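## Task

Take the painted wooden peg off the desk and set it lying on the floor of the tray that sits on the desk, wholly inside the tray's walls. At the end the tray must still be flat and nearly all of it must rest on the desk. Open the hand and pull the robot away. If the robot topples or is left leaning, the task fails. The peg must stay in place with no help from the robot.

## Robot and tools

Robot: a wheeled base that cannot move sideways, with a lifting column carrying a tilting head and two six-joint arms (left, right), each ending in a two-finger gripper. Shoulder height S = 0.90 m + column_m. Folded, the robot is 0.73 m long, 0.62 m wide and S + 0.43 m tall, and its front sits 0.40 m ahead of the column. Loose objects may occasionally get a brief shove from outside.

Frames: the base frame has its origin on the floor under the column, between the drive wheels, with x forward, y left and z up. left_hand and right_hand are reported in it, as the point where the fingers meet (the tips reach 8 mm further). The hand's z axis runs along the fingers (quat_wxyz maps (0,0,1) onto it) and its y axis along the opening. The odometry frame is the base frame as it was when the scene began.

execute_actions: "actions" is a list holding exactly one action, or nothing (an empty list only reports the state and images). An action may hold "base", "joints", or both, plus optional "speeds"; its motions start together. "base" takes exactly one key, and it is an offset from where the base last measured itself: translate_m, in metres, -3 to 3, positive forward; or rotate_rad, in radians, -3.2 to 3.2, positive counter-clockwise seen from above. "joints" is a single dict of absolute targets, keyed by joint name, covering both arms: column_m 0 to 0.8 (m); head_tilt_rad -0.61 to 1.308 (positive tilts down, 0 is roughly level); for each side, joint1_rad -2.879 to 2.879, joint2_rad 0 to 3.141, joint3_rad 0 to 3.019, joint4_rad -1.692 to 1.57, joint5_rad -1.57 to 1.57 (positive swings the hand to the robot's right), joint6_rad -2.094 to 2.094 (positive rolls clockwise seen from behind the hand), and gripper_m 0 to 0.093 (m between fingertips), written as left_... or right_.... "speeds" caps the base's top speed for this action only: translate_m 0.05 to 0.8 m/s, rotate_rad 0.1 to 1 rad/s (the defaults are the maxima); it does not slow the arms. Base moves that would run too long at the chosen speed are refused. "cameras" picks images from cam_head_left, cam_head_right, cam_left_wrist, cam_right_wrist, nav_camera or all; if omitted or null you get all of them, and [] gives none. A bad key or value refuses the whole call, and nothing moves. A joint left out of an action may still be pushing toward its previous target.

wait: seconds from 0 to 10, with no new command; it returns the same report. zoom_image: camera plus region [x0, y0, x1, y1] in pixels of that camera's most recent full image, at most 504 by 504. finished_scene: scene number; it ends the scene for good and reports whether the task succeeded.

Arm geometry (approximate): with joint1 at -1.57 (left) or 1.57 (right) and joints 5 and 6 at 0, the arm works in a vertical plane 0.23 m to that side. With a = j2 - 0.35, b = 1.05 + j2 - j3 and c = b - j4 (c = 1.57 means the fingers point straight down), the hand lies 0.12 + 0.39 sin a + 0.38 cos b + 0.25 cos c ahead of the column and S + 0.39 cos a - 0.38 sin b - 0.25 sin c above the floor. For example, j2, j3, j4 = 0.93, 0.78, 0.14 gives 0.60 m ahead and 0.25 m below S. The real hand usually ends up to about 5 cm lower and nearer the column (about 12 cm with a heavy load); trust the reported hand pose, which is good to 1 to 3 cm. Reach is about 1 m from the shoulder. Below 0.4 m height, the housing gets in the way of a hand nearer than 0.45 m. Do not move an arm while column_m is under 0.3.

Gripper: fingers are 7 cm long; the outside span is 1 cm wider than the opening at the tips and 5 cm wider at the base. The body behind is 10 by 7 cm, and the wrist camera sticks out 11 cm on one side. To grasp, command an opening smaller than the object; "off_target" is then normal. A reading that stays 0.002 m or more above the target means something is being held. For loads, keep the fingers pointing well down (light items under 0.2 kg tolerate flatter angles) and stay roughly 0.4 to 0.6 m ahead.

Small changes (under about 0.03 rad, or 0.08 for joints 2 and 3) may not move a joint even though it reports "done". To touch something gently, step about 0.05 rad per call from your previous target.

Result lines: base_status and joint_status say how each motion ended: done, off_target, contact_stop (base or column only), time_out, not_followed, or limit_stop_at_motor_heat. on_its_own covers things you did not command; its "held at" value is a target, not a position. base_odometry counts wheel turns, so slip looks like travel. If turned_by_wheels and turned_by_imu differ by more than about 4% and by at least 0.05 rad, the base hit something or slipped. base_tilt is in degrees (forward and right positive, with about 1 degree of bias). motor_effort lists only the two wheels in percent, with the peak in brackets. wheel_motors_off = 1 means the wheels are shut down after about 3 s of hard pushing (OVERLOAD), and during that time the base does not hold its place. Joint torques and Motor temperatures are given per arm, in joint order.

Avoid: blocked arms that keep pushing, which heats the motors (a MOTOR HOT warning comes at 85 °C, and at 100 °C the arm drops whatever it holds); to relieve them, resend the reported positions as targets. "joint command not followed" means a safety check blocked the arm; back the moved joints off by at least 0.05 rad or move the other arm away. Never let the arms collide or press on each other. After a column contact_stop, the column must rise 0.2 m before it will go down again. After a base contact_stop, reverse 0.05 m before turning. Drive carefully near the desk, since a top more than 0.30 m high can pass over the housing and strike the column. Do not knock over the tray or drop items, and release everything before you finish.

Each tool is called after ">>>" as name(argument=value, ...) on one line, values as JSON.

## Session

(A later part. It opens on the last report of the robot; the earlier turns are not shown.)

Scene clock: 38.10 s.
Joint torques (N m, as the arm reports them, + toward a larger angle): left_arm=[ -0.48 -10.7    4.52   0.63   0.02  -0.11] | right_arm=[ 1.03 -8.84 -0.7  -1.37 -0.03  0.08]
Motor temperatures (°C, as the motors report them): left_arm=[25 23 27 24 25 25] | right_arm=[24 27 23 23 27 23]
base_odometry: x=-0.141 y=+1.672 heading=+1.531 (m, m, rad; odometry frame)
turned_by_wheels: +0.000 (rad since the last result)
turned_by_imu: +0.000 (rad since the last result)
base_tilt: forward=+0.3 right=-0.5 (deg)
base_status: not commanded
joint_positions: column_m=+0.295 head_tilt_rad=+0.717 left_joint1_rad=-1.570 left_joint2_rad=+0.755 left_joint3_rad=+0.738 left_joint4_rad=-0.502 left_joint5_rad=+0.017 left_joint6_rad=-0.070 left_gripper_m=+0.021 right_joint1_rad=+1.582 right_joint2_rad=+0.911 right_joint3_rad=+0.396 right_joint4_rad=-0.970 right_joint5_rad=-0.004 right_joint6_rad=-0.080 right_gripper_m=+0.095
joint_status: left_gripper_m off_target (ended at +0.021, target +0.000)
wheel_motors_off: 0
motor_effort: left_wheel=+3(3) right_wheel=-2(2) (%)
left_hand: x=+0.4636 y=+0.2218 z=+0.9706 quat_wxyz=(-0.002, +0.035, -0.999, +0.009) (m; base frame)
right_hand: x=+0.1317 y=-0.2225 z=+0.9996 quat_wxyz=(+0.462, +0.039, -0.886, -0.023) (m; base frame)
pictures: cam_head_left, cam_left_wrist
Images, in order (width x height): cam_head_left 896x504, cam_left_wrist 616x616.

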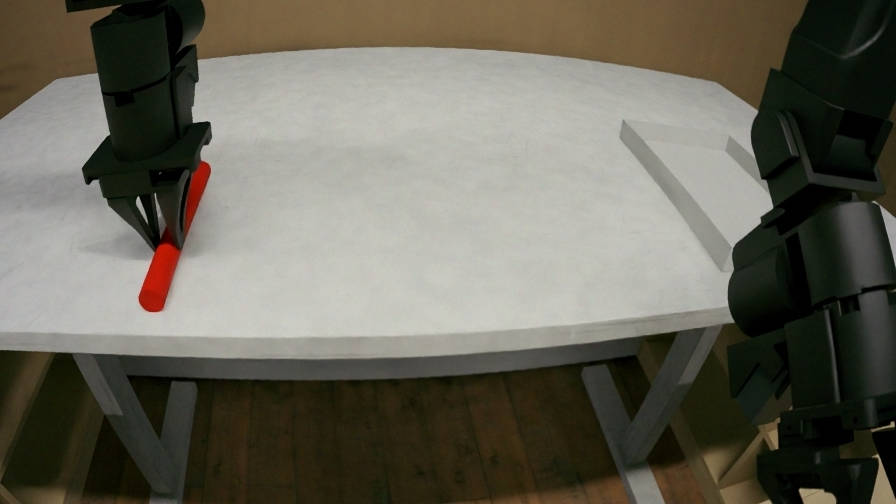

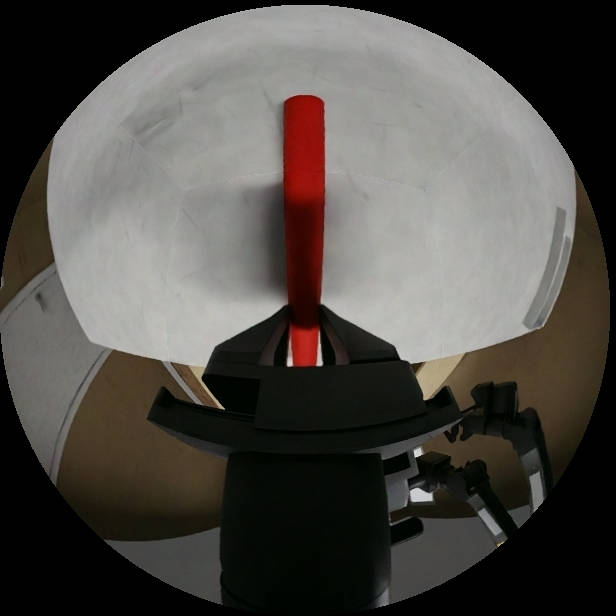

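>>> execute_actions(actions=[{"joints":{"column_m":0.4}}], cameras=[])

>>> execute_actions(actions=[{"base":{"rotate_rad":-1.0},"joints":{"left_joint2_rad":1.17,"left_joint3_rad":1.54,"left_joint4_rad":-0.89,"left_joint6_rad":-1.07,"head_tilt_rad":0.55}}], cameras=["cam_head_left","cam_left_wrist"])

Scene clock: 41.43 s.
Joint torques (N m, as the arm reports them, + toward a larger angle): left_arm=[ -0.36 -10.48   4.5    0.58   0.01  -0.1 ] | right_arm=[ 0.17 -7.68 -0.57 -1.32 -0.02  0.05]
Motor temperatures (°C, as the motors report them): left_arm=[25 23 27 24 25 25] | right_arm=[24 27 23 23 27 23]
base_odometry: x=-0.141 y=+1.672 heading=+1.531 (m, m, rad; odometry frame)
turned_by_wheels: +0.000 (rad since the last result)
turned_by_imu: +0.000 (rad since the last result)
base_tilt: forward=+0.3 right=-0.5 (deg)
base_status: not commanded
joint_positions: column_m=+0.400 head_tilt_rad=+0.717 left_joint1_rad=-1.570 left_joint2_rad=+0.755 left_joint3_rad=+0.738 left_joint4_rad=-0.502 left_joint5_rad=+0.017 left_joint6_rad=-0.070 left_gripper_m=+0.021 right_joint1_rad=+1.582 right_joint2_rad=+0.911 right_joint3_rad=+0.396 right_joint4_rad=-0.970 right_joint5_rad=-0.004 right_joint6_rad=-0.080 right_gripper_m=+0.095
joint_status: all done
wheel_motors_off: 0
motor_effort: left_wheel=+4(4) right_wheel=-2(2) (%)
left_hand: x=+0.4634 y=+0.2218 z=+1.0755 quat_wxyz=(-0.002, +0.035, -0.999, +0.009) (m; base frame)
right_hand: x=+0.1318 y=-0.2225 z=+1.1046 quat_wxyz=(+0.462, +0.039, -0.886, -0.023) (m; base frame)
pictures: none
No camera images: the call's "cameras" was empty. Leave "cameras" out to get every camera's image.

Scene clock: 43.93 s.
Joint torques (N m, as the arm reports them, + toward a larger angle): left_arm=[ -0.61 -18.48   7.01  -0.04  -0.07  -0.08] | right_arm=[ 0.26 -8.86 -0.7  -1.4  -0.01  0.03]
Motor temperatures (°C, as the motors report them): left_arm=[25 23 27 24 25 25] | right_arm=[24 26 23 23 27 23]
base_odometry: x=-0.141 y=+1.672 heading=+0.532 (m, m, rad; odometry frame)
turned_by_wheels: -0.999 (rad since the last result)
turned_by_imu: -1.006 (rad since the last result)
base_tilt: forward=+0.3 right=-0.5 (deg)
base_status: done
joint_positions: column_m=+0.400 head_tilt_rad=+0.568 left_joint1_rad=-1.569 left_joint2_rad=+1.173 left_joint3_rad=+1.533 left_joint4_rad=-0.881 left_joint5_rad=+0.017 left_joint6_rad=-1.058 left_gripper_m=+0.021 right_joint1_rad=+1.582 right_joint2_rad=+0.911 right_joint3_rad=+0.396 right_joint4_rad=-0.970 right_joint5_rad=-0.004 right_joint6_rad=-0.080 right_gripper_m=+0.095
joint_status: all done
wheel_motors_off: 0
motor_effort: left_wheel=+4(36) right_wheel=-3(53) (%)
left_hand: x=+0.7027 y=+0.2224 z=+1.0745 quat_wxyz=(+0.003, +0.505, -0.863, +0.007) (m; base frame)
right_hand: x=+0.1318 y=-0.2225 z=+1.1046 quat_wxyz=(+0.462, +0.039, -0.886, -0.023) (m; base frame)
pictures: cam_head_left, cam_left_wrist
Images, in order (width x height): cam_head_left 896x504, cam_left_wrist 616x616.

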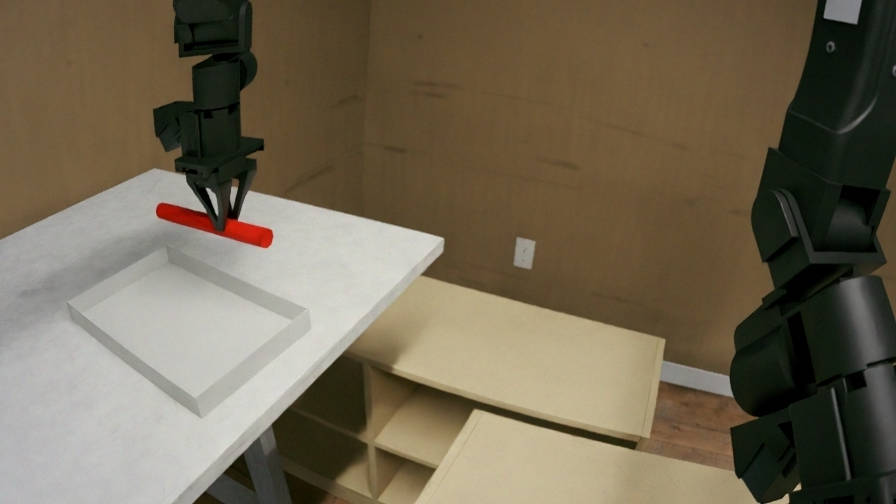

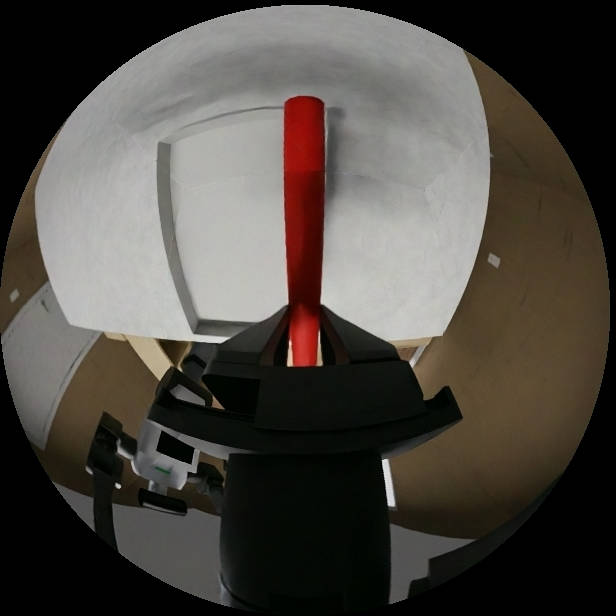

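>>> execute_actions(actions=[{"base":{"translate_m":-0.05}}], cameras=[])

>>> execute_actions(actions=[{"base":{"rotate_rad":0.07},"joints":{"left_joint6_rad":-0.97,"column_m":0.35}}], cameras=["cam_head_left","cam_left_wrist"])

Scene clock: 46.40 s.
Joint torques (N m, as the arm reports them, + toward a larger angle): left_arm=[ -0.24 -18.14   7.78   0.3    0.04  -0.1 ] | right_arm=[ 0.39 -7.24 -0.34 -1.33 -0.01  0.04]
Motor temperatures (°C, as the motors report them): left_arm=[25 24 28 24 25 25] | right_arm=[24 26 23 23 27 23]
base_odometry: x=-0.183 y=+1.647 heading=+0.532 (m, m, rad; odometry frame)
turned_by_wheels: +0.000 (rad since the last result)
turned_by_imu: -0.038 (rad since the last result)
base_tilt: forward=+0.3 right=-0.5 (deg)
base_status: done
joint_positions: column_m=+0.400 head_tilt_rad=+0.566 left_joint1_rad=-1.570 left_joint2_rad=+1.170 left_joint3_rad=+1.524 left_joint4_rad=-0.888 left_joint5_rad=+0.015 left_joint6_rad=-1.060 left_gripper_m=+0.021 right_joint1_rad=+1.583 right_joint2_rad=+0.902 right_joint3_rad=+0.395 right_joint4_rad=-0.971 right_joint5_rad=-0.005 right_joint6_rad=-0.080 right_gripper_m=+0.095
joint_status: not commanded
wheel_motors_off: 0
motor_effort: left_wheel=+0(93) right_wheel=+0(82) (%)
left_hand: x=+0.6972 y=+0.2224 z=+1.0733 quat_wxyz=(+0.009, +0.506, -0.863, +0.003) (m; base frame)
right_hand: x=+0.1327 y=-0.2223 z=+1.1052 quat_wxyz=(+0.459, +0.039, -0.887, -0.024) (m; base frame)
pictures: none
No camera images: the call's "cameras" was empty. Leave "cameras" out to get every camera's image.

Scene clock: 47.63 s.
Joint torques (N m, as the arm reports them, + toward a larger angle): left_arm=[ -0.32 -17.81   7.78   0.33   0.01   0.08] | right_arm=[ 0.45 -7.88 -0.42 -1.2  -0.02  0.03]
Motor temperatures (°C, as the motors report them): left_arm=[25 24 28 24 25 25] | right_arm=[24 26 23 23 27 23]
base_odometry: x=-0.183 y=+1.648 heading=+0.599 (m, m, rad; odometry frame)
turned_by_wheels: +0.068 (rad since the last result)
turned_by_imu: +0.060 (rad since the last result)
base_tilt: forward=+0.3 right=-0.5 (deg)
base_status: rotate_rad contact_stop (by the wheels' count: +0.068 of +0.070)
joint_positions: column_m=+0.350 head_tilt_rad=+0.566 left_joint1_rad=-1.569 left_joint2_rad=+1.170 left_joint3_rad=+1.524 left_joint4_rad=-0.888 left_joint5_rad=+0.015 left_joint6_rad=-0.979 left_gripper_m=+0.021 right_joint1_rad=+1.583 right_joint2_rad=+0.902 right_joint3_rad=+0.395 right_joint4_rad=-0.971 right_joint5_rad=-0.005 right_joint6_rad=-0.080 right_gripper_m=+0.095
joint_status: all done
wheel_motors_off: 0
motor_effort: left_wheel=-1(94) right_wheel=+0(18) (%)
left_hand: x=+0.6972 y=+0.2226 z=+1.0234 quat_wxyz=(+0.008, +0.470, -0.882, +0.004) (m; base frame)
right_hand: x=+0.1327 y=-0.2223 z=+1.0553 quat_wxyz=(+0.459, +0.039, -0.887, -0.024) (m; base frame)
pictures: cam_head_left, cam_left_wrist
Images, in order (width x height): cam_head_left 896x504, cam_left_wrist 616x616.

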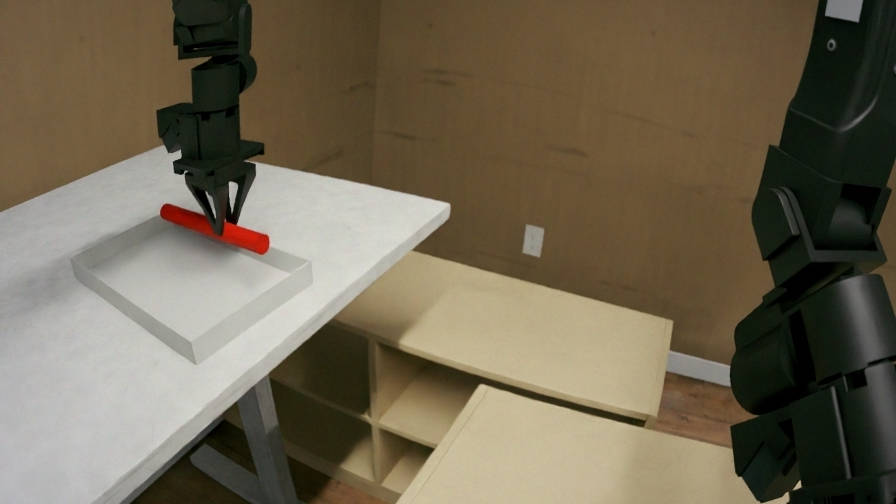

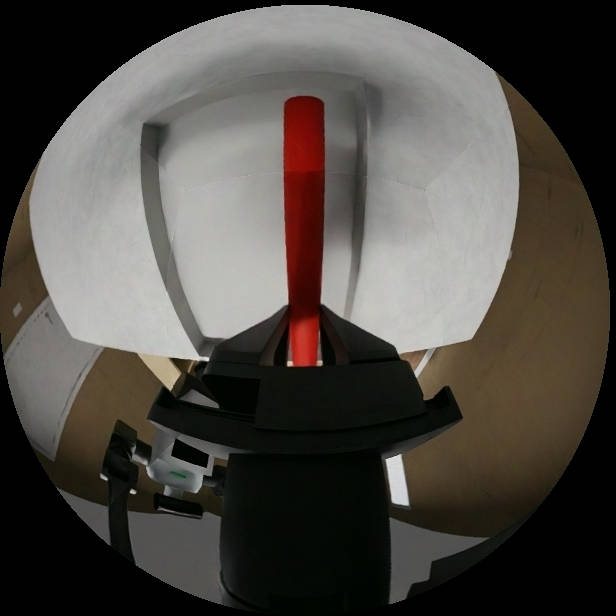

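>>> execute_actions(actions=[{"joints":{"left_joint1_rad":-1.52}}], cameras=[])

>>> execute_actions(actions=[{"joints":{"column_m":0.312}}], cameras=["cam_head_left","cam_left_wrist"])

Scene clock: 49.30 s.
Joint torques (N m, as the arm reports them, + toward a larger angle): left_arm=[  0.15 -18.07   7.65   0.32   0.     0.09] | right_arm=[ 0.01 -7.36 -0.6  -1.14  0.01  0.03]
Motor temperatures (°C, as the motors report them): left_arm=[25 24 28 24 25 25] | right_arm=[24 26 23 23 27 23]
base_odometry: x=-0.182 y=+1.648 heading=+0.599 (m, m, rad; odometry frame)
turned_by_wheels: +0.000 (rad since the last result)
turned_by_imu: +0.000 (rad since the last result)
base_tilt: forward=+0.3 right=-0.6 (deg)
base_status: not commanded
joint_positions: column_m=+0.350 head_tilt_rad=+0.566 left_joint1_rad=-1.518 left_joint2_rad=+1.170 left_joint3_rad=+1.524 left_joint4_rad=-0.888 left_joint5_rad=+0.015 left_joint6_rad=-0.979 left_gripper_m=+0.021 right_joint1_rad=+1.583 right_joint2_rad=+0.902 right_joint3_rad=+0.395 right_joint4_rad=-0.971 right_joint5_rad=-0.005 right_joint6_rad=-0.080 right_gripper_m=+0.095
joint_status: all done
wheel_motors_off: 0
motor_effort: left_wheel=-2(2) right_wheel=+1(1) (%)
left_hand: x=+0.6969 y=+0.2488 z=+1.0239 quat_wxyz=(-0.002, +0.482, -0.876, -0.016) (m; base frame)
right_hand: x=+0.1327 y=-0.2223 z=+1.0553 quat_wxyz=(+0.459, +0.039, -0.887, -0.024) (m; base frame)
pictures: none
No camera images: the call's "cameras" was empty. Leave "cameras" out to get every camera's image.

Scene clock: 50.37 s.
Joint torques (N m, as the arm reports them, + toward a larger angle): left_arm=[  0.43 -18.     7.73   0.25   0.01   0.09] | right_arm=[ 0.71 -7.27 -0.33 -1.4  -0.02  0.07]
Motor temperatures (°C, as the motors report them): left_arm=[25 24 28 24 25 25] | right_arm=[24 26 23 23 27 23]
base_odometry: x=-0.182 y=+1.648 heading=+0.599 (m, m, rad; odometry frame)
turned_by_wheels: +0.000 (rad since the last result)
turned_by_imu: +0.000 (rad since the last result)
base_tilt: forward=+0.3 right=-0.5 (deg)
base_status: not commanded
joint_positions: column_m=+0.312 head_tilt_rad=+0.566 left_joint1_rad=-1.518 left_joint2_rad=+1.170 left_joint3_rad=+1.524 left_joint4_rad=-0.888 left_joint5_rad=+0.015 left_joint6_rad=-0.979 left_gripper_m=+0.021 right_joint1_rad=+1.583 right_joint2_rad=+0.902 right_joint3_rad=+0.395 right_joint4_rad=-0.971 right_joint5_rad=-0.005 right_joint6_rad=-0.080 right_gripper_m=+0.095
joint_status: all done
wheel_motors_off: 0
motor_effort: left_wheel=-3(3) right_wheel=+1(1) (%)
left_hand: x=+0.6969 y=+0.2488 z=+0.9858 quat_wxyz=(-0.002, +0.482, -0.876, -0.016) (m; base frame)
right_hand: x=+0.1327 y=-0.2223 z=+1.0172 quat_wxyz=(+0.459, +0.039, -0.887, -0.024) (m; base frame)
pictures: cam_head_left, cam_left_wrist
Images, in order (width x height): cam_head_left 896x504, cam_left_wrist 616x616.

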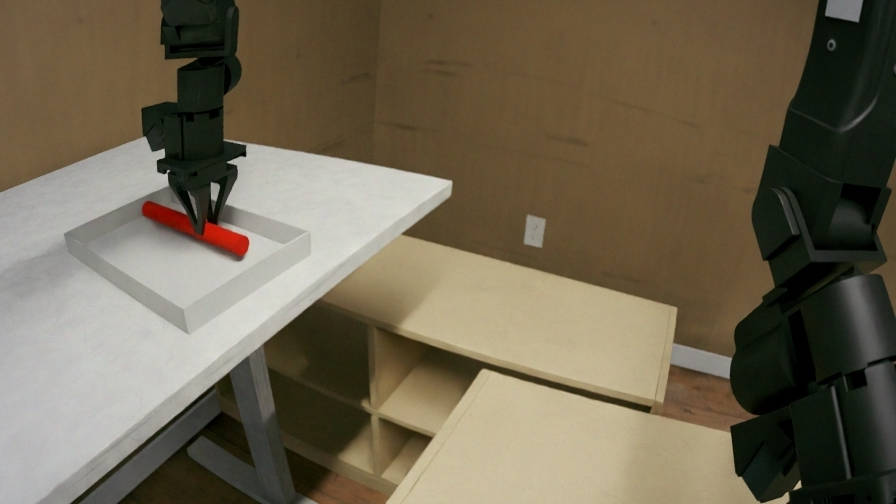

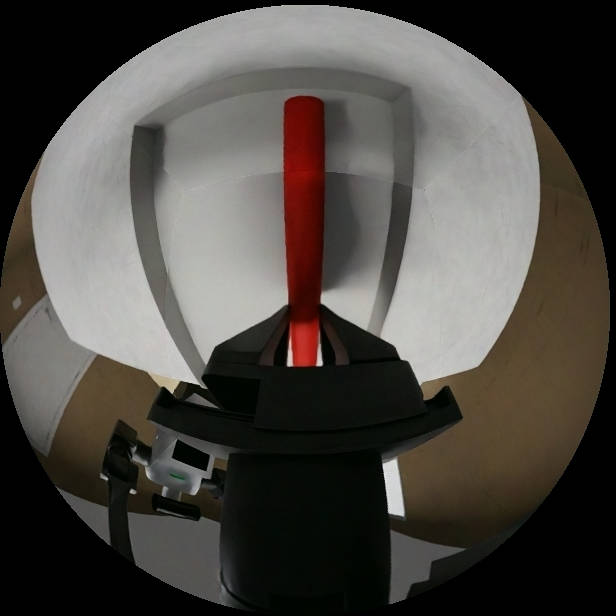

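>>> execute_actions(actions=[{"joints":{"column_m":0.304}}], cameras=[])

>>> execute_actions(actions=[{"joints":{"left_gripper_m":0.05}}], cameras=[])

>>> execute_actions(actions=[{"joints":{"column_m":0.45}}], cameras=["cam_head_left"])

>>> finished_scene(scene=1)

Scene clock: 52.57 s.
Joint torques (N m, as the arm reports them, + toward a larger angle): left_arm=[  0.03 -18.08   7.77   0.33  -0.03   0.07] | right_arm=[ 0.56 -7.34 -0.42 -1.24  0.03  0.03]
Motor temperatures (°C, as the motors report them): left_arm=[25 24 28 24 25 25] | right_arm=[24 26 23 23 27 23]
base_odometry: x=-0.182 y=+1.648 heading=+0.599 (m, m, rad; odometry frame)
turned_by_wheels: +0.000 (rad since the last result)
turned_by_imu: +0.000 (rad since the last result)
base_tilt: forward=+0.3 right=-0.5 (deg)
base_status: not commanded
joint_positions: column_m=+0.304 head_tilt_rad=+0.566 left_joint1_rad=-1.518 left_joint2_rad=+1.170 left_joint3_rad=+1.524 left_joint4_rad=-0.888 left_joint5_rad=+0.015 left_joint6_rad=-0.979 left_gripper_m=+0.021 right_joint1_rad=+1.583 right_joint2_rad=+0.902 right_joint3_rad=+0.395 right_joint4_rad=-0.971 right_joint5_rad=-0.005 right_joint6_rad=-0.080 right_gripper_m=+0.095
joint_status: all done
wheel_motors_off: 0
motor_effort: left_wheel=-3(3) right_wheel=+1(2) (%)
left_hand: x=+0.6969 y=+0.2488 z=+0.9779 quat_wxyz=(-0.002, +0.482, -0.876, -0.016) (m; base frame)
right_hand: x=+0.1327 y=-0.2223 z=+1.0092 quat_wxyz=(+0.459, +0.039, -0.887, -0.024) (m; base frame)
pictures: none
No camera images: the call's "cameras" was empty. Leave "cameras" out to get every camera's image.

Scene clock: 53.17 s.
Joint torques (N m, as the arm reports them, + toward a larger angle): left_arm=[  0.37 -17.63   7.75   0.34  -0.02   0.1 ] | right_arm=[ 0.46 -8.13 -0.41 -1.22 -0.04  0.06]
Motor temperatures (°C, as the motors report them): left_arm=[25 24 28 24 25 25] | right_arm=[24 26 23 23 27 23]
base_odometry: x=-0.182 y=+1.648 heading=+0.599 (m, m, rad; odometry frame)
turned_by_wheels: +0.000 (rad since the last result)
turned_by_imu: +0.000 (rad since the last result)
base_tilt: forward=+0.4 right=-0.5 (deg)
base_status: not commanded
joint_positions: column_m=+0.304 head_tilt_rad=+0.566 left_joint1_rad=-1.518 left_joint2_rad=+1.170 left_joint3_rad=+1.524 left_joint4_rad=-0.888 left_joint5_rad=+0.015 left_joint6_rad=-0.979 left_gripper_m=+0.050 right_joint1_rad=+1.583 right_joint2_rad=+0.902 right_joint3_rad=+0.395 right_joint4_rad=-0.971 right_joint5_rad=-0.005 right_joint6_rad=-0.080 right_gripper_m=+0.095
joint_status: all done
wheel_motors_off: 0
motor_effort: left_wheel=-3(3) right_wheel=+2(2) (%)
left_hand: x=+0.6969 y=+0.2488 z=+0.9779 quat_wxyz=(-0.002, +0.482, -0.876, -0.016) (m; base frame)
right_hand: x=+0.1327 y=-0.2223 z=+1.0092 quat_wxyz=(+0.459, +0.039, -0.887, -0.024) (m; base frame)
pictures: none
No camera images: the call's "cameras" was empty. Leave "cameras" out to get every camera's image.

Scene clock: 55.63 s.
Joint torques (N m, as the arm reports them, + toward a larger angle): left_arm=[ -0.04 -17.97   7.71   0.4   -0.04   0.11] | right_arm=[ 0.29 -8.33 -0.58 -1.28  0.01  0.08]
Motor temperatures (°C, as the motors report them): left_arm=[25 24 29 24 25 25] | right_arm=[24 26 23 23 27 23]
base_odometry: x=-0.182 y=+1.648 heading=+0.599 (m, m, rad; odometry frame)
turned_by_wheels: +0.000 (rad since the last result)
turned_by_imu: +0.000 (rad since the last result)
base_tilt: forward=+0.2 right=-0.5 (deg)
base_status: not commanded
joint_positions: column_m=+0.450 head_tilt_rad=+0.566 left_joint1_rad=-1.518 left_joint2_rad=+1.170 left_joint3_rad=+1.524 left_joint4_rad=-0.888 left_joint5_rad=+0.015 left_joint6_rad=-0.979 left_gripper_m=+0.050 right_joint1_rad=+1.583 right_joint2_rad=+0.902 right_joint3_rad=+0.395 right_joint4_rad=-0.971 right_joint5_rad=-0.005 right_joint6_rad=-0.080 right_gripper_m=+0.095
joint_status: all done
wheel_motors_off: 0
motor_effort: left_wheel=-3(3) right_wheel=+2(2) (%)
left_hand: x=+0.6969 y=+0.2488 z=+1.1238 quat_wxyz=(-0.002, +0.482, -0.876, -0.016) (m; base frame)
right_hand: x=+0.1327 y=-0.2223 z=+1.1552 quat_wxyz=(+0.459, +0.039, -0.887, -0.024) (m; base frame)
pictures: cam_head_left
Images, in order (width x height): cam_head_left 896x504.

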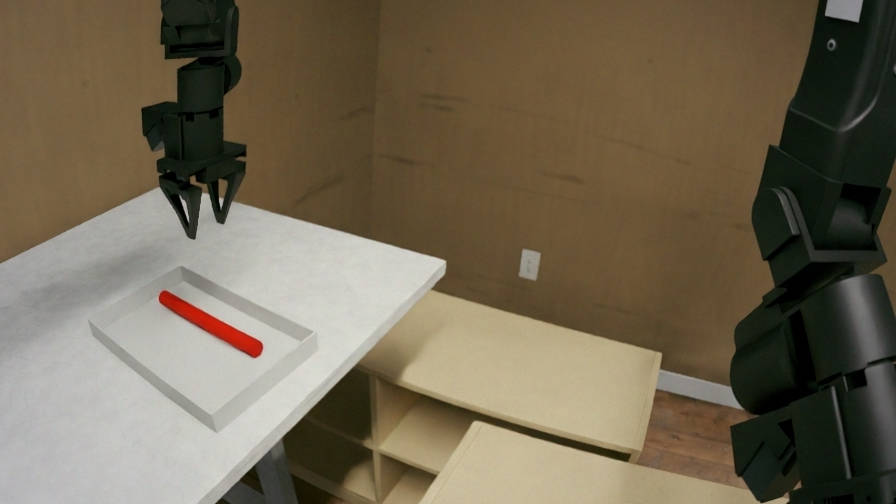

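The scene is finished: the task was done.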